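## Task

Switch the console so that FAN and HORN are the only switches on and all others are off. The console rests loose on the table: do not let it rise or tilt visibly and then fall back. The result has to hold by itself once the robot lets go.

## Robot and tools

Robot: one custom six-joint arm with a two-finger parallel gripper (Robotiq 140 style). Upper arm 625 mm (shoulder to elbow), forearm 515 mm (elbow to wrist pitch). Joints in column order: waist, shoulder, elbow, forearm roll, wrist pitch, wrist roll. The fingers point along the gripper's +z and close along its y axis. The reported hand point (end_effector_position) sits between the pads when closed; closed fingertips reach about 33 mm past it, open ones about 9 mm. Closing pushes the tips roughly 24 mm farther out, so keep that clearance above surfaces.

Frame: the scene frame has its origin on the tabletop under the arm base, +z up, +y to the left when facing along +x. Positions are in metres. The base may be slightly tilted, and the printed hand position gets less accurate at long reach.

Cameras: cam_low and cam_wrist, each 504x504, returned in that order with every execute_actions result unless "pictures": false is passed.

Tools:
- execute_actions {"actions": [...], "pictures": bool}. The list is empty (just report state), or holds exactly one item. A move item is {"rows": [[9 numbers], ...], "steps": n}: 1 to 15 rows, steps at most 15 (default 15), each step lasting 1/30 s. Row k drives step k; the final row repeats for any remaining steps. A wait item is {"steps": n} with n up to 300, sending nothing new; the count runs from the previous result and includes your thinking time. A refused call does nothing.
- zoom_image {"camera": "cam_low" or "cam_wrist", "region": [x0, y0, x1, y1]}: pixel box from the top-left corner of that camera's latest picture, no larger than 504 by 504, returned in more detail.
- read_manual {"section": "licences"}: licence text only; moves nothing.
Before calling it, make sure the switches are right and stay that way with the gripper away. A reply with no tool call ends everything.

A row is nine plain numbers, each in [-1, 1], for the single arm: six joint values then three gripper values.
Joint values (columns 1-6) are offsets, not poses. They are measured from the joint angles printed in the latest result that lists them (before any such result in a scene, or for later calls inside one reply, from where the arm stands when the action begins). Each row is relative to that same reference, not to the previous row. Scale: 1.0 equals 1.398 rad for waist and shoulder, 2.097 rad for the elbow, 2.622 rad for forearm roll, wrist pitch and wrist roll; the sign follows each joint's rotation direction. All zeros therefore pulls the arm back to the reference angles rather than holding still. Joint ranges in rad: waist, shoulder, forearm roll, wrist pitch, wrist roll -6.283 to 6.283; elbow -2.792 to 2.792. Asking more than 0.010 rad beyond a range gets the call refused; targets past the true end are clipped and reported as "joint sent to its limit".
Gripper values (columns 7-9) are absolute settings. position: +1 fully open (140 mm), about -0.8 pads touching, -1 close until blocked. force_limit: -1 about 14 N, 0 about 60 N, +1 about 107 N. speed: -1 about 30 mm/s, 0 about 140, +1 about 250.

Motion limits: joint targets stay within a fixed lead of the measured angles (0.456 rad waist/shoulder, 0.683 elbow, 0.854 wrist joints), and are pulled back if they would move the hand more than 70 mm from where it is. Top target speeds are 2.09, 3.14 and 3.93 rad/s for those groups, reached after 0.3 s; joints finish together. Large moves need several calls. Between calls the arm keeps heading to the last row until it nearly stops.

Result lines: end-effector position and quaternion (wxyz), linear and angular velocity, Joint positions (rad) and Joint velocities (rad/s) in column order, joint torques (offset and noisy), Flange force (outside force on the gripper, approximate, may say no reading), object_status (0 moving, 1 blocked while opening, 2 blocked while closing i.e. gripping, 3 reached target or pads met), position_measured in counts (3 open, 230 closed, not linear). "joint command not followed" means a clearance check altered targets; HELD marks steps whose command was not sent. To squeeze harder while status is 2, raise force_limit and nudge position (-1 to -0.98).

Hazards: a joint torque at its load limit (waist/shoulder 319, elbow 150, wrist joints 42.3 N m) or any outside force of 144 N causes a 10 s stop that skips the rest of the call; MOTOR HOT warns before an overheating brake stop (OVER-TEMPERATURE FAULT). Flip switches with light, controlled touches; never shove, lift or tip the loose console, and knock nothing off the table. Avoid slams, drops and jerky motion.

Each tool is called after "Emit:" in YAML: its name, and indented under it one key for each argument.

## Session

Emit:
execute_actions:
  actions: []

Scene clock: 0.00 s of 8100.00 s.
end_effector_position=(+0.8997, -0.2920, +0.3702) position_measured=3 object_status=3 end_effector_quat_wxyz=(+0.593, -0.384, +0.699, -0.107) end_effector_velocity=(-0.001, -0.001, -0.001) end_effector_angular_velocity=(-0.000, +0.001, -0.002)
Joint positions: [-0.626  0.491  1.703  1.7    0.911  1.88 ]
Joint velocities: [-0.001 -0.     0.002  0.    -0.001 -0.001]
Joint torques (N m, as the joint torque sensors report them, + toward a larger angle): no reading
Flange force (N, the push that the arm receives, along the gripper's own x y z axes): no reading

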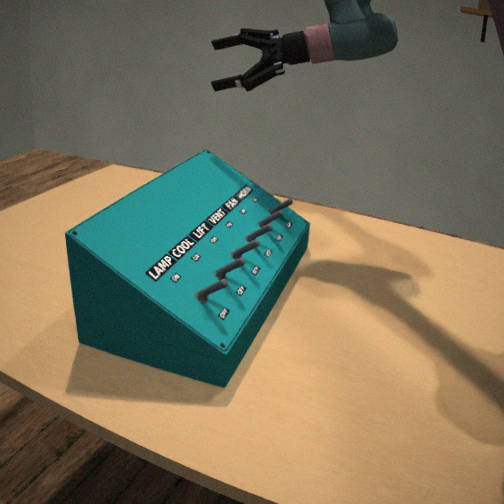

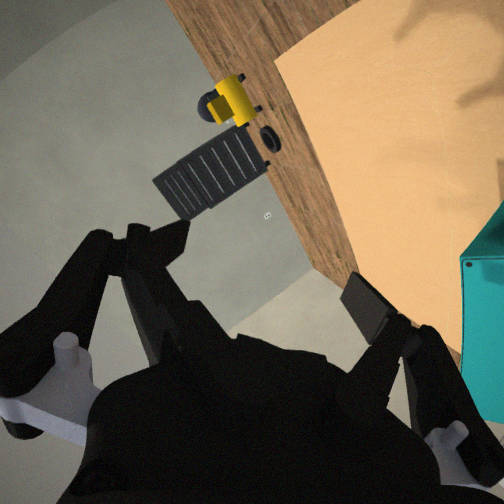

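Emit:
zoom_image:
  camera: "cam_low"
  region: [130, 160, 330, 360]

Region (130, 160, 330, 360) of cam_low's 504x504 image, scaled by 2.520, with more detail than that image has.

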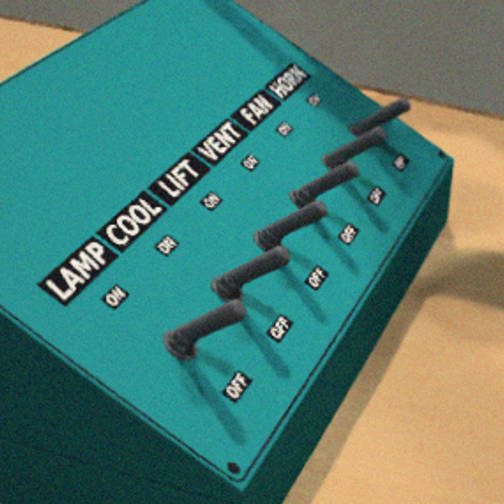

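Emit:
execute_actions:
  actions:
    - {"rows":[[0.305,-0.065,-0.24,-0.648,0.11,-0.118,-0.5,0,0]],"steps":15}
  pictures: false

Emit:
execute_actions:
  actions:
    - {"steps":30}

Scene clock: 14.53 s of 8100.00 s.
end_effector_position=(+0.9217, -0.0824, +0.4482) position_measured=105 object_status=0 end_effector_quat_wxyz=(-0.486, +0.736, -0.450, +0.143) end_effector_velocity=(-0.105, +0.423, +0.040) end_effector_angular_velocity=(-2.194, -0.137, +1.795)
Joint positions: [-0.413  0.446  1.451  1.157  1.055  1.726]
Joint velocities: [ 0.592 -0.125 -0.699 -2.022  0.4   -0.431]
Joint torques (N m, as the joint torque sensors report them, + toward a larger angle): [ 10.53 -86.25 -41.07   2.28   1.3    0.02]
Flange force (N, the push that the arm receives, along the gripper's own x y z axes): [-8.6 5.8 -4.5]
Steps of this call (steps 1 to 90: nothing new was sent; then 11.03 s passed at rest; steps 91 to 105: all 15 steps of this action). Readings (joint positions | what the end effector reports):
91: [-0.625 0.491 1.703 1.700 0.911 1.880] | position_measured=3 object_status=0
92: [-0.622 0.491 1.698 1.692 0.913 1.877] | position_measured=7 object_status=0
94: [-0.594 0.485 1.664 1.635 0.933 1.857] | position_measured=22 object_status=0
98: [-0.531 0.471 1.591 1.498 0.975 1.812] | position_measured=52 object_status=0
105: the state above

Scene clock: 15.53 s of 8100.00 s.
end_effector_position=(+0.8592, -0.1428, +0.4592) position_measured=192 object_status=3 end_effector_quat_wxyz=(+0.015, +0.980, -0.101, +0.170) end_effector_velocity=(+0.000, -0.001, +0.001) end_effector_angular_velocity=(-0.001, -0.002, -0.001)
Joint positions: [-0.199  0.401  1.199  0.002  1.199  1.571]
Joint velocities: [-0.001 -0.    -0.001 -0.    -0.     0.   ]
Joint torques (N m, as the joint torque sensors report them, + toward a larger angle): [ -0.33 -73.57 -40.36   3.88  -0.15  -0.2 ]
Flange force (N, the push that the arm receives, along the gripper's own x y z axes): [-14.2 -0.1 -1.0]
Steps of this call (steps 1 to 30: the robot went on to your last target). Readings (joint positions | what the end effector reports):
1: [-0.391 0.442 1.426 1.082 1.069 1.710] | position_measured=113 object_status=0
2: [-0.367 0.436 1.396 0.992 1.086 1.692] | position_measured=121 object_status=0
4: [-0.313 0.424 1.333 0.770 1.122 1.653] | position_measured=136 object_status=0
8: [-0.242 0.410 1.250 0.374 1.170 1.602] | position_measured=166 object_status=0
30: the state above
The arm was judged still, so your last target was given up. Only a new action makes it travel on or press farther. Fingers that are still opening or closing keep moving.

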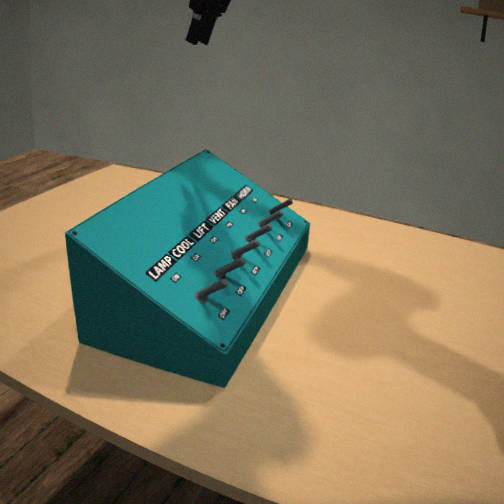

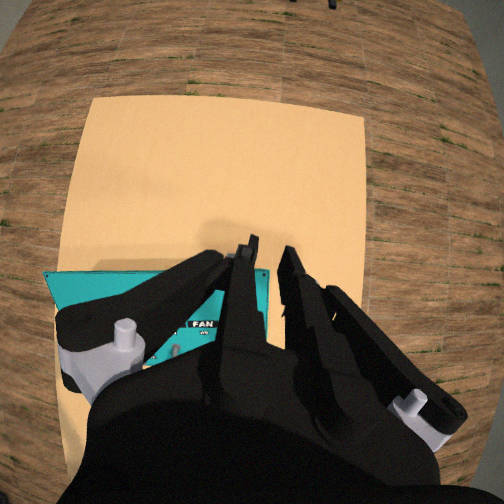

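Emit:
execute_actions:
  actions:
    - {"rows":[[0.2,-0.144,0.096,0,0,0,-0.8,0,0]],"steps":15}
  pictures: false

Emit:
execute_actions:
  actions:
    - {"steps":15}

Scene clock: 20.70 s of 8100.00 s.
end_effector_position=(+0.7630, +0.0654, +0.4937) position_measured=229 object_status=3 end_effector_quat_wxyz=(-0.006, +0.985, +0.020, +0.171) end_effector_velocity=(-0.273, +0.404, +0.057) end_effector_angular_velocity=(+0.002, -0.004, +0.542)
Joint positions: [0.046 0.224 1.376 0.002 1.199 1.571]
Joint velocities: [ 0.542 -0.389  0.387  0.003  0.    -0.001]
Joint torques (N m, as the joint torque sensors report them, + toward a larger angle): [ -7.1  -54.18 -39.54   3.46  -0.02  -0.28]
Flange force (N, the push that the arm receives, along the gripper's own x y z axes): [-11.6 -2.6 -0.5]
Steps of this call (steps 1 to 90: nothing new was sent; then 1.67 s passed at rest; steps 91 to 105: all 15 steps of this action). Readings (joint positions | what the end effector reports):
91: [-0.199 0.400 1.199 0.002 1.199 1.571] | position_measured=192 object_status=0
92: [-0.195 0.397 1.203 0.002 1.199 1.571] | position_measured=196 object_status=0
94: [-0.164 0.375 1.225 0.001 1.199 1.571] | position_measured=211 object_status=0
98: [-0.087 0.320 1.280 0.002 1.199 1.571] | position_measured=229 object_status=0
105: the state above

Scene clock: 21.20 s of 8100.00 s.
end_effector_position=(+0.7450, +0.0906, +0.4970) position_measured=229 object_status=3 end_effector_quat_wxyz=(-0.009, +0.985, +0.037, +0.171) end_effector_velocity=(+0.000, -0.001, +0.001) end_effector_angular_velocity=(+0.001, -0.002, -0.003)
Joint positions: [0.08  0.199 1.401 0.002 1.199 1.571]
Joint velocities: [-0.001 -0.001 -0.     0.    -0.     0.001]
Joint torques (N m, as the joint torque sensors report them, + toward a larger angle): [ -0.6  -54.02 -40.29   3.89  -0.06  -0.18]
Flange force (N, the push that the arm receives, along the gripper's own x y z axes): [-12.1 -0.4 -0.2]
Steps of this call (steps 1 to 15: the robot went on to your last target). Readings (joint positions | what the end effector reports):
1: [0.062 0.212 1.387 0.002 1.199 1.571] | position_measured=229 object_status=3
2: [0.074 0.204 1.395 0.002 1.199 1.571] | position_measured=229 object_status=3
4: [0.080 0.199 1.400 0.002 1.199 1.571] | position_measured=229 object_status=3
8: [0.080 0.199 1.401 0.002 1.199 1.571] | position_measured=229 object_status=3
15: the state above

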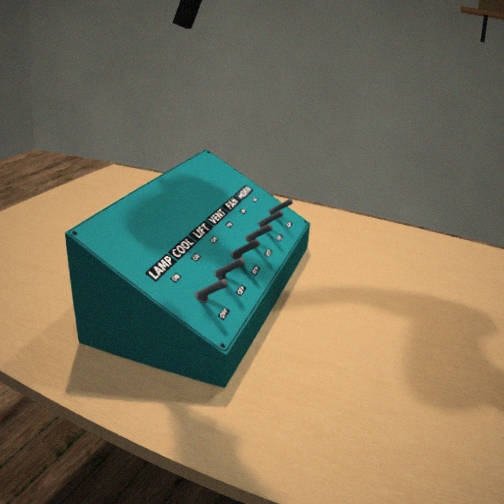

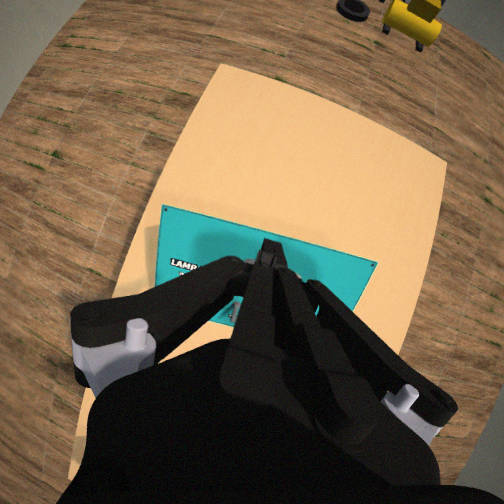

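Emit:
execute_actions:
  actions:
    - {"rows":[[-0.04,-0.1,0.1,0,-0.13,0,-0.8,0,0]],"steps":15}

Scene clock: 23.57 s of 8100.00 s.
end_effector_position=(+0.7398, +0.0485, +0.5135) position_measured=229 object_status=3 end_effector_quat_wxyz=(-0.006, +0.953, +0.009, +0.303) end_effector_velocity=(-0.000, +0.000, -0.000) end_effector_angular_velocity=(+0.000, -0.001, -0.000)
Joint positions: [0.025 0.059 1.61  0.002 0.858 1.571]
Joint velocities: [ 0.001 -0.     0.001 -0.001 -0.002  0.002]
Joint torques (N m, as the joint torque sensors report them, + toward a larger angle): [ -0.51 -40.86 -40.9    3.93  -0.62  -0.11]
Flange force (N, the push that the arm receives, along the gripper's own x y z axes): [-10.5 -0.6 -3.0]
Steps of this call (steps 1 to 15: the robot went on to your last target; steps 16 to 56: nothing new was sent; steps 57 to 71: all 15 steps of this action). Readings (joint positions | what the end effector reports):
57: [0.081 0.199 1.401 0.002 1.198 1.571] | position_measured=229 object_status=3
58: [0.080 0.196 1.406 0.002 1.190 1.571] | position_measured=229 object_status=3
60: [0.070 0.172 1.443 0.002 1.130 1.571] | position_measured=229 object_status=3
64: [0.034 0.081 1.578 0.002 0.912 1.571] | position_measured=229 object_status=3
71: the state above

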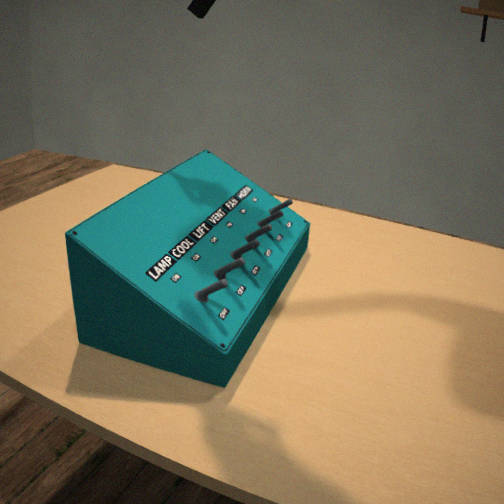

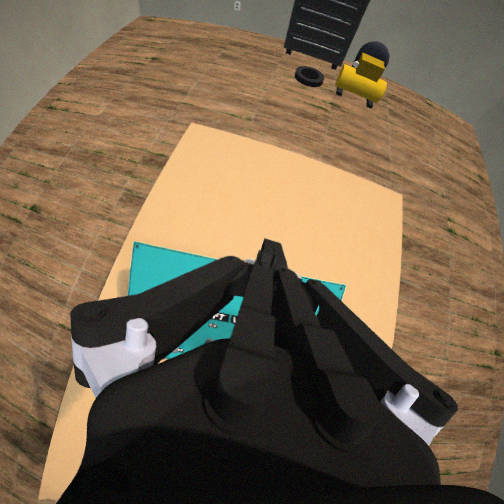

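Emit:
execute_actions:
  actions:
    - {"rows":[[0.04,0,0,0,0.22,0,1,0,0]],"steps":15}

Emit:
zoom_image:
  camera: "cam_wrist"
  region: [100, 100, 400, 400]

Scene clock: 26.43 s of 8100.00 s.
end_effector_position=(+0.5632, +0.0759, +0.4532) position_measured=127 object_status=0 end_effector_quat_wxyz=(-0.004, +0.999, +0.037, +0.028) end_effector_velocity=(-0.196, +0.020, -0.011) end_effector_angular_velocity=(-0.042, +0.577, +0.063)
Joint positions: [0.079 0.059 1.61  0.002 1.417 1.571]
Joint velocities: [ 0.06   0.     0.001  0.001  0.578 -0.   ]
Joint torques (N m, as the joint torque sensors report them, + toward a larger angle): [ -2.86 -36.64 -39.99   3.7    0.05  -0.22]
Flange force (N, the push that the arm receives, along the gripper's own x y z axes): [-10.5 0.4 2.2]
Steps of this call (steps 1 to 15: the robot went on to your last target; steps 16 to 71: nothing new was sent; steps 72 to 86: all 15 steps of this action). Readings (joint positions | what the end effector reports):
72: [0.025 0.059 1.610 0.002 0.858 1.571] | position_measured=229 object_status=0
73: [0.025 0.059 1.610 0.002 0.867 1.571] | position_measured=226 object_status=0
75: [0.030 0.059 1.610 0.002 0.927 1.571] | position_measured=210 object_status=0
79: [0.049 0.059 1.610 0.002 1.122 1.571] | position_measured=180 object_status=0
86: the state above

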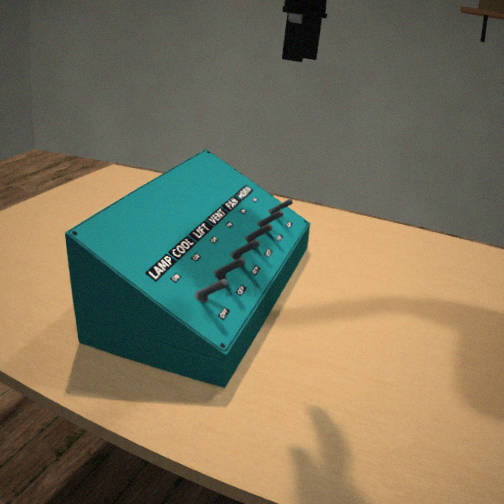

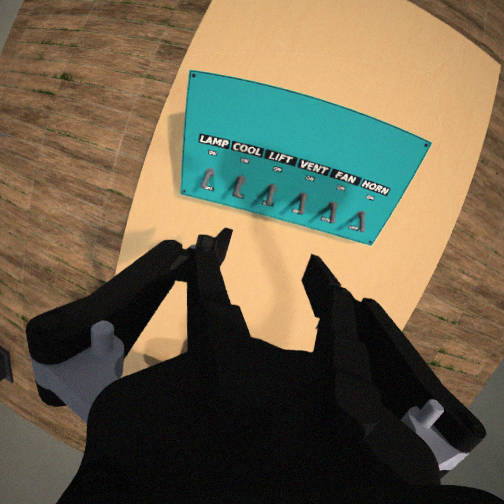

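Region (100, 100, 400, 400) of cam_wrist's 504x504 image, scaled by 1.680, with more detail than that image has.

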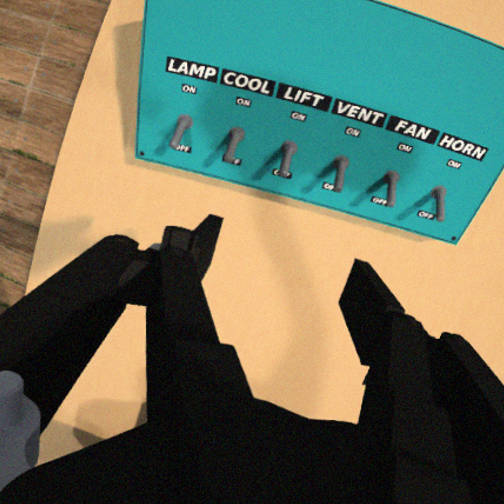

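Emit:
execute_actions:
  actions:
    - {"rows":[[-0.14,0.044,0.114,0,-0.094,0,-0.8,0,0]],"steps":15}

Scene clock: 41.33 s of 8100.00 s.
end_effector_position=(+0.5502, -0.0324, +0.2997) position_measured=105 object_status=0 end_effector_quat_wxyz=(-0.003, +0.998, -0.061, +0.001) end_effector_velocity=(+0.004, -0.002, -0.001) end_effector_angular_velocity=(+0.003, -0.015, -0.005)
Joint positions: [-0.117  0.121  1.849  0.002  1.172  1.571]
Joint velocities: [-0.006 -0.001  0.004  0.005 -0.018 -0.003]
Joint torques (N m, as the joint torque sensors report them, + toward a larger angle): [  0.48 -46.55 -39.69   3.82   0.6   -0.27]
Flange force (N, the push that the arm receives, along the gripper's own x y z axes): [-13.2 -7.4 -2.0]
Steps of this call (steps 1 to 30: the robot went on to your last target; steps 31 to 90: nothing new was sent; then 11.40 s passed at rest; steps 91 to 105: all 15 steps of this action). Readings (joint positions | what the end effector reports):
91: [0.081 0.060 1.611 0.002 1.435 1.571] | position_measured=3 object_status=0
92: [0.077 0.061 1.616 0.002 1.429 1.571] | position_measured=7 object_status=0
94: [0.046 0.070 1.654 0.002 1.387 1.571] | position_measured=22 object_status=0
98: [-0.031 0.094 1.746 0.002 1.285 1.571] | position_measured=52 object_status=0
105: the state above

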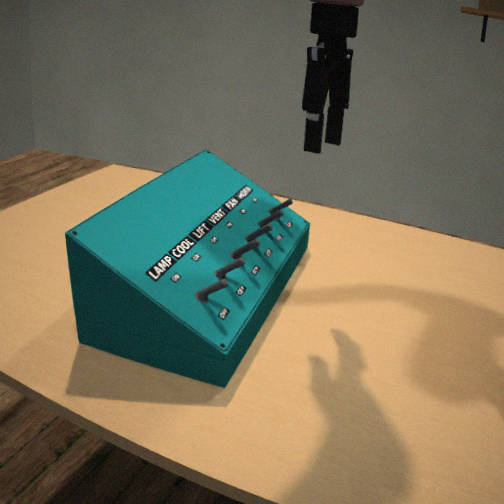

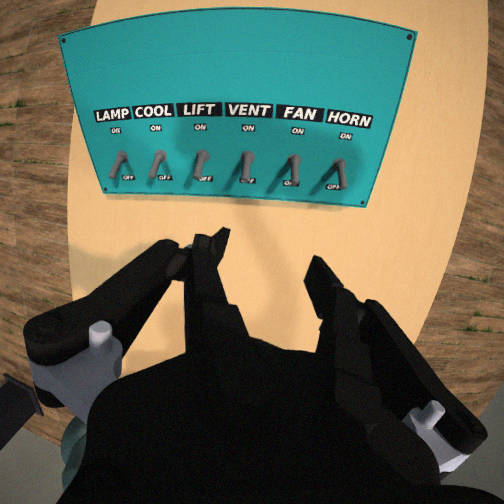

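Emit:
execute_actions:
  actions:
    - {"rows":[[0,0.082,0.073,0,-0.102,0,-0.8,0,0]],"steps":15}

Scene clock: 50.27 s of 8100.00 s.
end_effector_position=(+0.5510, -0.0323, +0.1687) position_measured=229 object_status=3 end_effector_quat_wxyz=(-0.002, +0.998, -0.061, +0.001) end_effector_velocity=(-0.002, +0.001, -0.001) end_effector_angular_velocity=(+0.001, +0.001, +0.000)
Joint positions: [-0.117  0.235  2.002  0.002  0.904  1.571]
Joint velocities: [ 0.001 -0.     0.003  0.001 -0.002 -0.   ]
Joint torques (N m, as the joint torque sensors report them, + toward a larger angle): [ -0.23 -50.37 -31.31   3.13   0.86  -0.29]
Flange force (N, the push that the arm receives, along the gripper's own x y z axes): [-8.4 -1.2 -1.2]
Steps of this call (steps 1 to 15: the robot went on to your last target; steps 16 to 90: nothing new was sent; then 5.43 s passed at rest; steps 91 to 105: all 15 steps of this action). Readings (joint positions | what the end effector reports):
91: [-0.117 0.121 1.850 0.002 1.170 1.571] | position_measured=229 object_status=3
92: [-0.117 0.124 1.854 0.002 1.162 1.571] | position_measured=229 object_status=3
94: [-0.117 0.149 1.888 0.002 1.103 1.571] | position_measured=229 object_status=3
98: [-0.117 0.213 1.972 0.002 0.957 1.571] | position_measured=229 object_status=3
105: the state above

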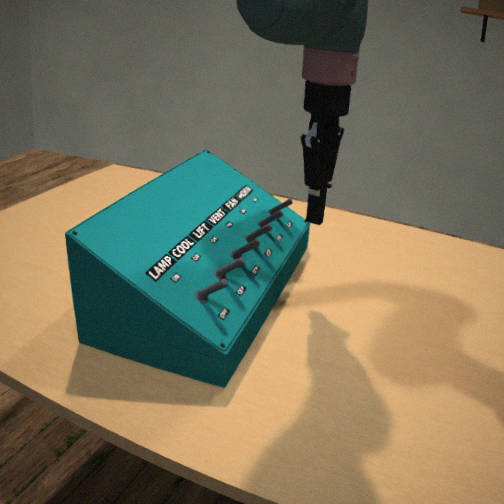

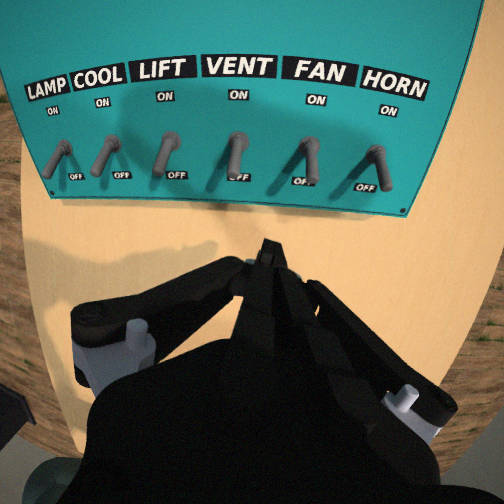

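Emit:
execute_actions:
  actions:
    - {"rows":[[-0.017,0.049,-0.046,0,0.011,0,-0.8,0,0]],"steps":12}

Scene clock: 53.87 s of 8100.00 s.
end_effector_position=(+0.5992, -0.0524, +0.1687) position_measured=229 object_status=3 end_effector_quat_wxyz=(-0.003, +0.997, -0.073, +0.000) end_effector_velocity=(+0.001, -0.000, +0.001) end_effector_angular_velocity=(-0.000, -0.002, +0.001)
Joint positions: [-0.14   0.304  1.905  0.002  0.933  1.571]
Joint velocities: [ 0.    -0.001 -0.001 -0.     0.    -0.   ]
Joint torques (N m, as the joint torque sensors report them, + toward a larger angle): [ -0.86 -56.27 -31.83   2.92   0.76  -0.16]
Flange force (N, the push that the arm receives, along the gripper's own x y z axes): [-10.3 -1.8 -2.5]
Steps of this call (steps 1 to 15: the robot went on to your last target; steps 16 to 90: nothing new was sent; then 0.20 s passed at rest; steps 91 to 102: all 12 steps of this action). Readings (joint positions | what the end effector reports):
91: [-0.117 0.236 2.002 0.002 0.904 1.571] | position_measured=229 object_status=3
92: [-0.118 0.240 1.996 0.002 0.906 1.571] | position_measured=229 object_status=3
94: [-0.128 0.271 1.952 0.002 0.919 1.571] | position_measured=229 object_status=3
98: [-0.140 0.304 1.906 0.002 0.933 1.571] | position_measured=229 object_status=3
102: the state above

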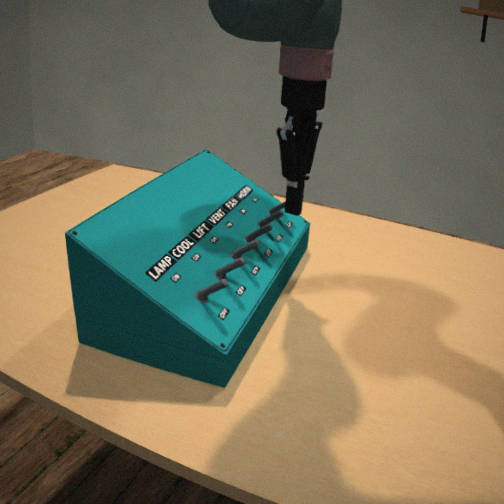

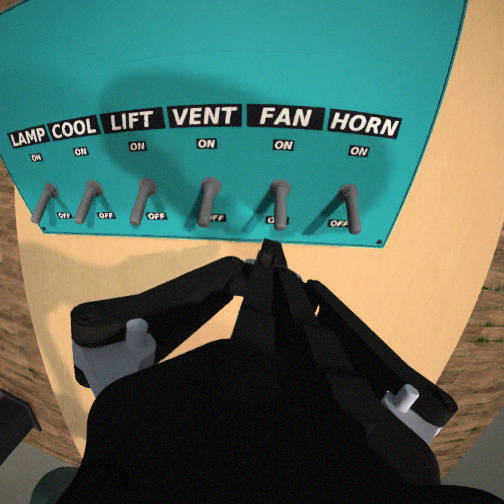

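Emit:
execute_actions:
  actions:
    - {"rows":[[-0.007,0.024,0.007,0,-0.01,0,-0.8,0,0],[-0.007,0.049,-0.02,0,-0.01,0,-0.8,0,0]],"steps":12}

Scene clock: 57.60 s of 8100.00 s.
end_effector_position=(+0.6303, -0.0632, +0.1436) position_measured=229 object_status=3 end_effector_quat_wxyz=(-0.002, +0.997, -0.078, -0.000) end_effector_velocity=(+0.001, +0.000, +0.000) end_effector_angular_velocity=(+0.001, -0.001, -0.001)
Joint positions: [-0.15   0.372  1.863  0.002  0.907  1.571]
Joint velocities: [ 0.     0.    -0.001  0.001 -0.     0.001]
Joint torques (N m, as the joint torque sensors report them, + toward a larger angle): [ -0.04 -62.48 -30.65   2.81   0.72  -0.21]
Flange force (N, the push that the arm receives, along the gripper's own x y z axes): [-8.8 -0.4 -3.0]
Steps of this call (steps 1 to 15: the robot went on to your last target; steps 16 to 90: nothing new was sent; then 0.33 s passed at rest; steps 91 to 102: all 12 steps of this action). Readings (joint positions | what the end effector reports):
91: [-0.141 0.304 1.905 0.002 0.933 1.571] | position_measured=229 object_status=3
92: [-0.142 0.308 1.907 0.002 0.930 1.571] | position_measured=229 object_status=3
94: [-0.147 0.338 1.901 0.002 0.916 1.571] | position_measured=229 object_status=3
98: [-0.150 0.372 1.864 0.002 0.907 1.571] | position_measured=229 object_status=3
102: the state above

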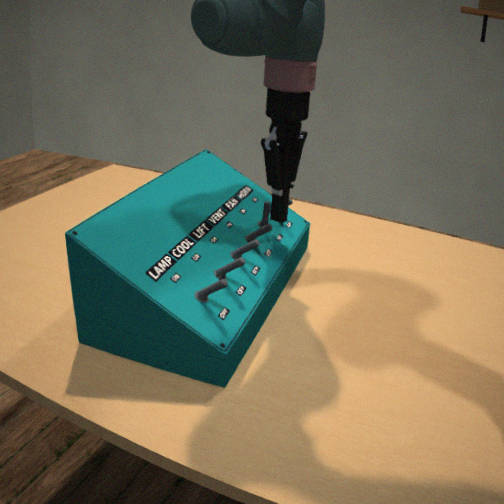

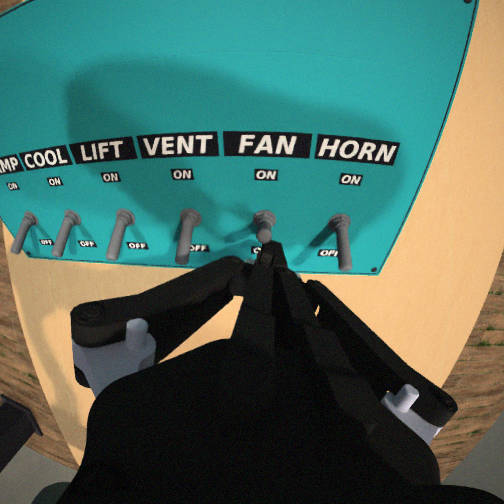

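Emit:
execute_actions:
  actions:
    - {"rows":[[0.004,0.022,-0.037,0,0.018,0,-0.8,0,0]],"steps":12}

Scene clock: 59.90 s of 8100.00 s.
end_effector_position=(+0.6624, -0.0644, +0.1557) position_measured=229 object_status=3 end_effector_quat_wxyz=(-0.003, +0.997, -0.075, -0.000) end_effector_velocity=(-0.000, -0.000, +0.000) end_effector_angular_velocity=(-0.001, +0.000, +0.002)
Joint positions: [-0.145  0.403  1.786  0.002  0.954  1.571]
Joint velocities: [-0.    -0.    -0.    -0.001  0.    -0.002]
Joint torques (N m, as the joint torque sensors report them, + toward a larger angle): [ -0.29 -66.05 -31.9    2.91   0.78  -0.35]
Flange force (N, the push that the arm receives, along the gripper's own x y z axes): [-10.0 -0.9 -2.9]
Steps of this call (steps 1 to 15: the robot went on to your last target; steps 16 to 57: nothing new was sent; steps 58 to 69: all 12 steps of this action). Readings (joint positions | what the end effector reports):
58: [-0.150 0.373 1.863 0.002 0.907 1.571] | position_measured=229 object_status=3
59: [-0.150 0.375 1.856 0.002 0.911 1.571] | position_measured=229 object_status=3
61: [-0.147 0.392 1.815 0.001 0.938 1.571] | position_measured=229 object_status=3
65: [-0.145 0.403 1.786 0.002 0.954 1.571] | position_measured=229 object_status=3
69: the state above

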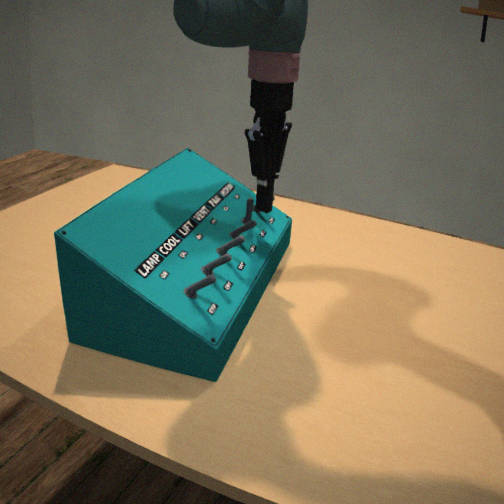

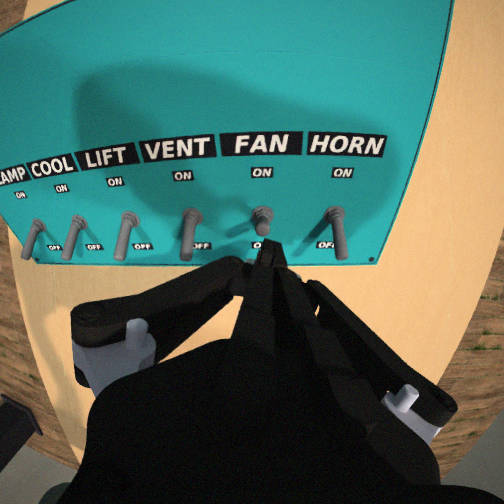

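Emit:
execute_actions:
  actions:
    - {"rows":[[0,-0.071,0.057,0,-0.01,0,-0.8,0,0]],"steps":12}

Scene clock: 62.67 s of 8100.00 s.
end_effector_position=(+0.6008, -0.0552, +0.1687) position_measured=229 object_status=3 end_effector_quat_wxyz=(-0.002, +0.997, -0.075, +0.003) end_effector_velocity=(-0.001, -0.000, -0.001) end_effector_angular_velocity=(+0.000, +0.001, +0.000)
Joint positions: [-0.145  0.304  1.905  0.002  0.928  1.571]
Joint velocities: [-0.001  0.     0.002  0.    -0.001 -0.001]
Joint torques (N m, as the joint torque sensors report them, + toward a larger angle): [ -0.81 -56.87 -32.83   3.07   0.7   -0.13]
Flange force (N, the push that the arm receives, along the gripper's own x y z axes): [-11.1 -1.1 -1.6]
Steps of this call (steps 1 to 15: the robot went on to your last target; steps 16 to 71: nothing new was sent; steps 72 to 83: all 12 steps of this action). Readings (joint positions | what the end effector reports):
72: [-0.145 0.403 1.786 0.002 0.954 1.571] | position_measured=229 object_status=3
73: [-0.145 0.399 1.791 0.002 0.953 1.571] | position_measured=229 object_status=3
75: [-0.145 0.367 1.830 0.002 0.945 1.571] | position_measured=229 object_status=3
79: [-0.145 0.304 1.904 0.002 0.928 1.571] | position_measured=229 object_status=3
83: the state above

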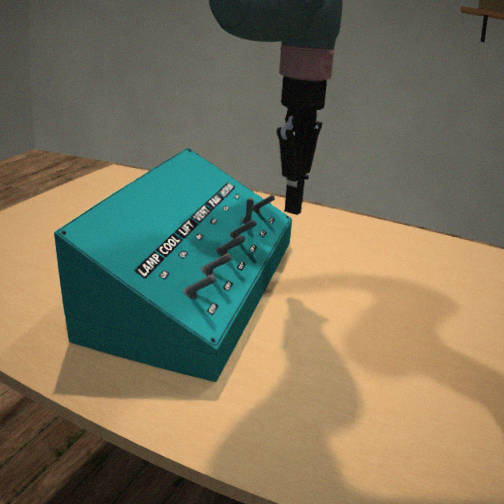

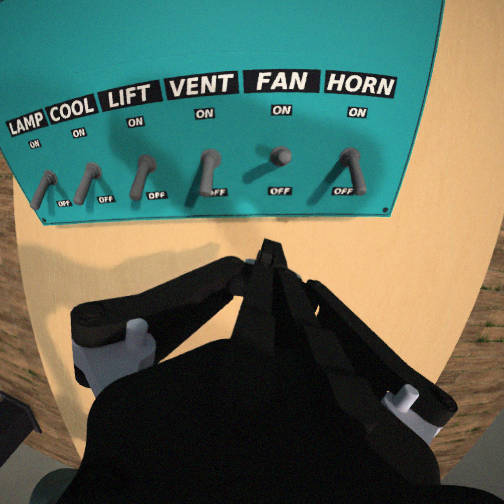

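Emit:
execute_actions:
  actions:
    - {"rows":[[-0.085,0,0,0,0,0,-0.8,0,0],[-0.085,0,0,0,0,0,-0.8,0,0],[-0.085,0,0,0,0,0,-0.8,0,0],[-0.085,0,0,0,0,0,-0.8,0,0],[-0.085,0,0,0,0,0,-0.8,0,0],[-0.085,0,0,0,0,0,-0.8,0,0],[-0.085,0,0,0,0,0,-0.8,0,0],[-0.085,0.049,-0.02,0,-0.008,0,-0.8,0,0]],"steps":15}

Scene clock: 66.37 s of 8100.00 s.
end_effector_position=(+0.6190, -0.1340, +0.1432) position_measured=229 object_status=3 end_effector_quat_wxyz=(-0.003, +0.991, -0.134, -0.000) end_effector_velocity=(+0.006, -0.001, +0.004) end_effector_angular_velocity=(-0.003, -0.011, +0.001)
Joint positions: [-0.264  0.373  1.864  0.002  0.907  1.571]
Joint velocities: [ 0.002 -0.001 -0.008 -0.    -0.002  0.   ]
Joint torques (N m, as the joint torque sensors report them, + toward a larger angle): [  0.98 -69.76 -31.33   3.02   0.75  -0.16]
Flange force (N, the push that the arm receives, along the gripper's own x y z axes): [-13.4 -1.4 -7.0]
Steps of this call (steps 1 to 15: the robot went on to your last target; steps 16 to 90: nothing new was sent; then 0.20 s passed at rest; steps 91 to 105: all 15 steps of this action). Readings (joint positions | what the end effector reports):
91: [-0.145 0.304 1.905 0.002 0.928 1.571] | position_measured=229 object_status=3
92: [-0.149 0.304 1.905 0.002 0.928 1.571] | position_measured=229 object_status=3
94: [-0.181 0.304 1.905 0.002 0.928 1.571] | position_measured=229 object_status=3
98: [-0.260 0.304 1.905 0.002 0.928 1.571] | position_measured=229 object_status=3
105: the state above

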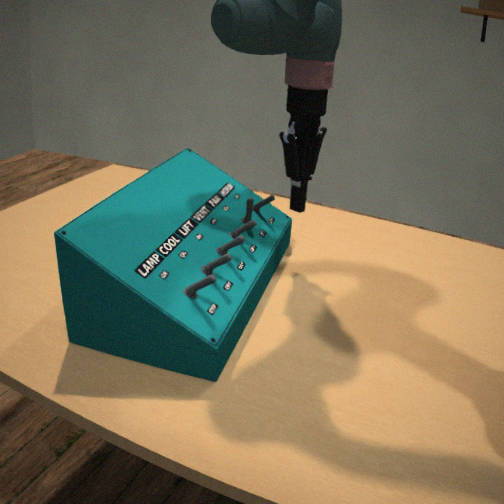

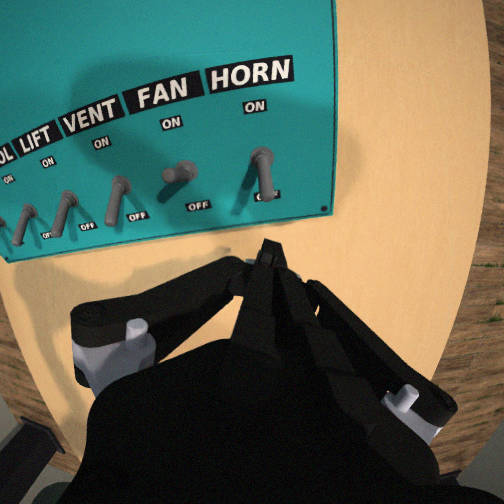

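Emit:
execute_actions:
  actions:
    - {"rows":[[0.003,0.019,-0.024,0,0.01,0,-0.8,0,0],[0.003,0.019,-0.024,0,0.01,0,-0.8,0,0],[0.003,0.019,-0.024,0,0.01,0,-0.8,0,0],[0.008,0.039,-0.048,0,0.017,0,-0.8,0,0]],"steps":13}

Scene clock: 70.73 s of 8100.00 s.
end_effector_position=(+0.6652, -0.1388, +0.1490) position_measured=229 object_status=3 end_effector_quat_wxyz=(-0.002, +0.992, -0.129, +0.001) end_effector_velocity=(-0.000, +0.001, +0.000) end_effector_angular_velocity=(+0.001, +0.002, +0.002)
Joint positions: [-0.252  0.427  1.763  0.002  0.951  1.571]
Joint velocities: [ 0.001  0.    -0.001  0.     0.003 -0.001]
Joint torques (N m, as the joint torque sensors report them, + toward a larger angle): [  0.38 -69.17 -32.59   3.71   0.03  -0.12]
Flange force (N, the push that the arm receives, along the gripper's own x y z axes): [-9.3 0.8 -2.7]
Steps of this call (steps 1 to 15: the robot went on to your last target; steps 16 to 90: nothing new was sent; then 0.93 s passed at rest; steps 91 to 103: all 13 steps of this action). Readings (joint positions | what the end effector reports):
91: [-0.264 0.373 1.863 0.002 0.907 1.571] | position_measured=229 object_status=3
92: [-0.263 0.376 1.856 0.001 0.910 1.571] | position_measured=229 object_status=3
94: [-0.261 0.394 1.823 0.001 0.927 1.571] | position_measured=229 object_status=3
98: [-0.253 0.426 1.766 0.001 0.951 1.571] | position_measured=229 object_status=3
103: the state above

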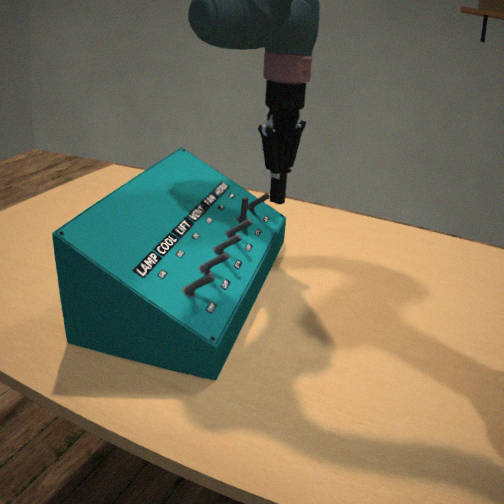

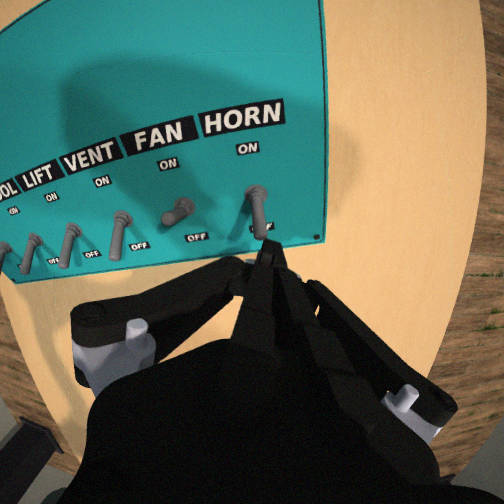

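Emit:
execute_actions:
  actions:
    - {"rows":[[0.005,0.027,-0.035,0,0.014,0,-0.8,0,0]],"steps":10}

Scene clock: 72.73 s of 8100.00 s.
end_effector_position=(+0.6965, -0.1418, +0.1540) position_measured=229 object_status=3 end_effector_quat_wxyz=(-0.003, +0.992, -0.125, +0.000) end_effector_velocity=(+0.001, -0.000, +0.001) end_effector_angular_velocity=(+0.000, -0.002, +0.001)
Joint positions: [-0.245  0.465  1.69   0.002  0.988  1.571]
Joint velocities: [-0.    -0.001 -0.002  0.001  0.001 -0.002]
Joint torques (N m, as the joint torque sensors report them, + toward a larger angle): [  0.18 -73.18 -33.02   3.13   0.7   -0.13]
Flange force (N, the push that the arm receives, along the gripper's own x y z axes): [-10.3 0.0 -2.1]
Steps of this call (steps 1 to 15: the robot went on to your last target; steps 16 to 50: nothing new was sent; steps 51 to 60: all 10 steps of this action). Readings (joint positions | what the end effector reports):
51: [-0.252 0.427 1.762 0.002 0.952 1.571] | position_measured=229 object_status=3
52: [-0.252 0.431 1.756 0.002 0.955 1.571] | position_measured=229 object_status=3
54: [-0.248 0.452 1.714 0.002 0.975 1.571] | position_measured=229 object_status=3
58: [-0.245 0.465 1.690 0.002 0.988 1.571] | position_measured=229 object_status=3
60: the state above

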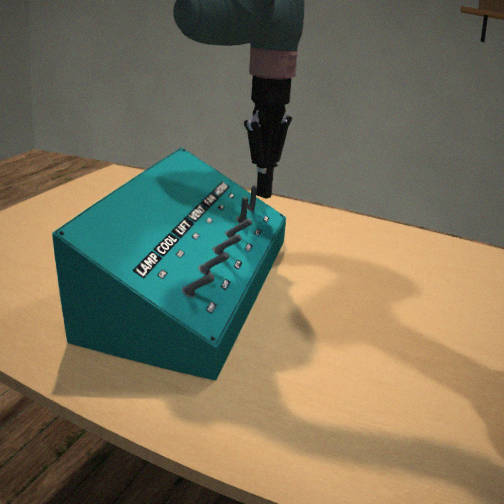

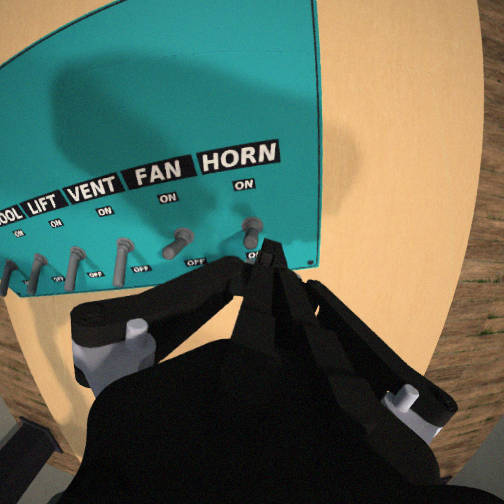

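Flipped. Back off to check.

Emit:
execute_actions:
  actions:
    - {"rows":[[0,-0.05,0.06,0,0,0,-0.8,0,0]],"steps":10}

Scene clock: 74.73 s of 8100.00 s.
end_effector_position=(+0.6241, -0.1234, +0.1492) position_measured=229 object_status=3 end_effector_quat_wxyz=(-0.006, +0.992, -0.125, -0.027) end_effector_velocity=(-0.002, +0.000, -0.001) end_effector_angular_velocity=(+0.001, +0.004, +0.000)
Joint positions: [-0.245  0.395  1.815  0.002  0.988  1.571]
Joint velocities: [-0.001  0.     0.003 -0.     0.001 -0.001]
Joint torques (N m, as the joint torque sensors report them, + toward a larger angle): [ -0.49 -64.15 -30.87   2.99   0.88  -0.22]
Flange force (N, the push that the arm receives, along the gripper's own x y z axes): [-9.5 -1.3 -3.5]
Steps of this call (steps 1 to 15: the robot went on to your last target; steps 16 to 50: nothing new was sent; steps 51 to 60: all 10 steps of this action). Readings (joint positions | what the end effector reports):
51: [-0.245 0.465 1.690 0.002 0.988 1.571] | position_measured=229 object_status=3
52: [-0.245 0.461 1.696 0.002 0.988 1.571] | position_measured=229 object_status=3
54: [-0.245 0.435 1.744 0.002 0.988 1.571] | position_measured=229 object_status=3
58: [-0.245 0.395 1.815 0.002 0.988 1.571] | position_measured=229 object_status=3
60: the state above

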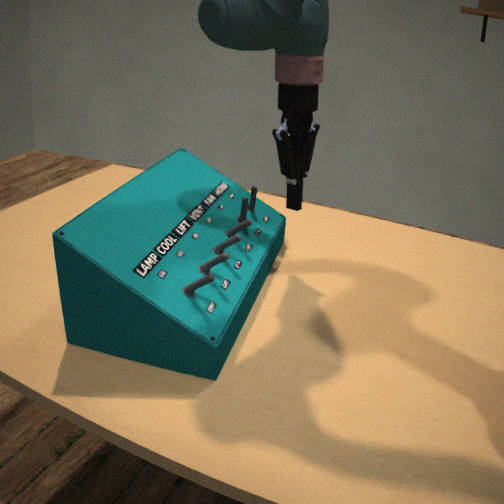

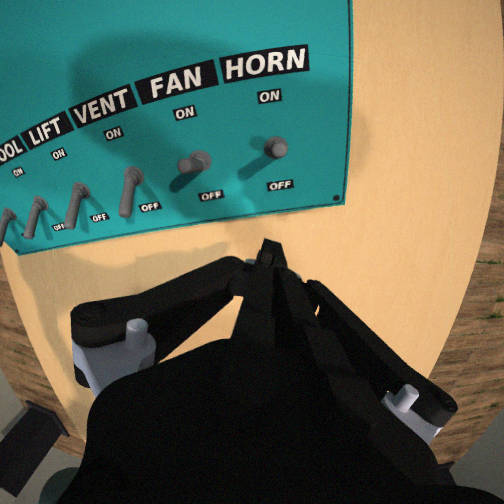

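Emit:
finished_scene:
  scene: 1

The scene is finished: the task was done.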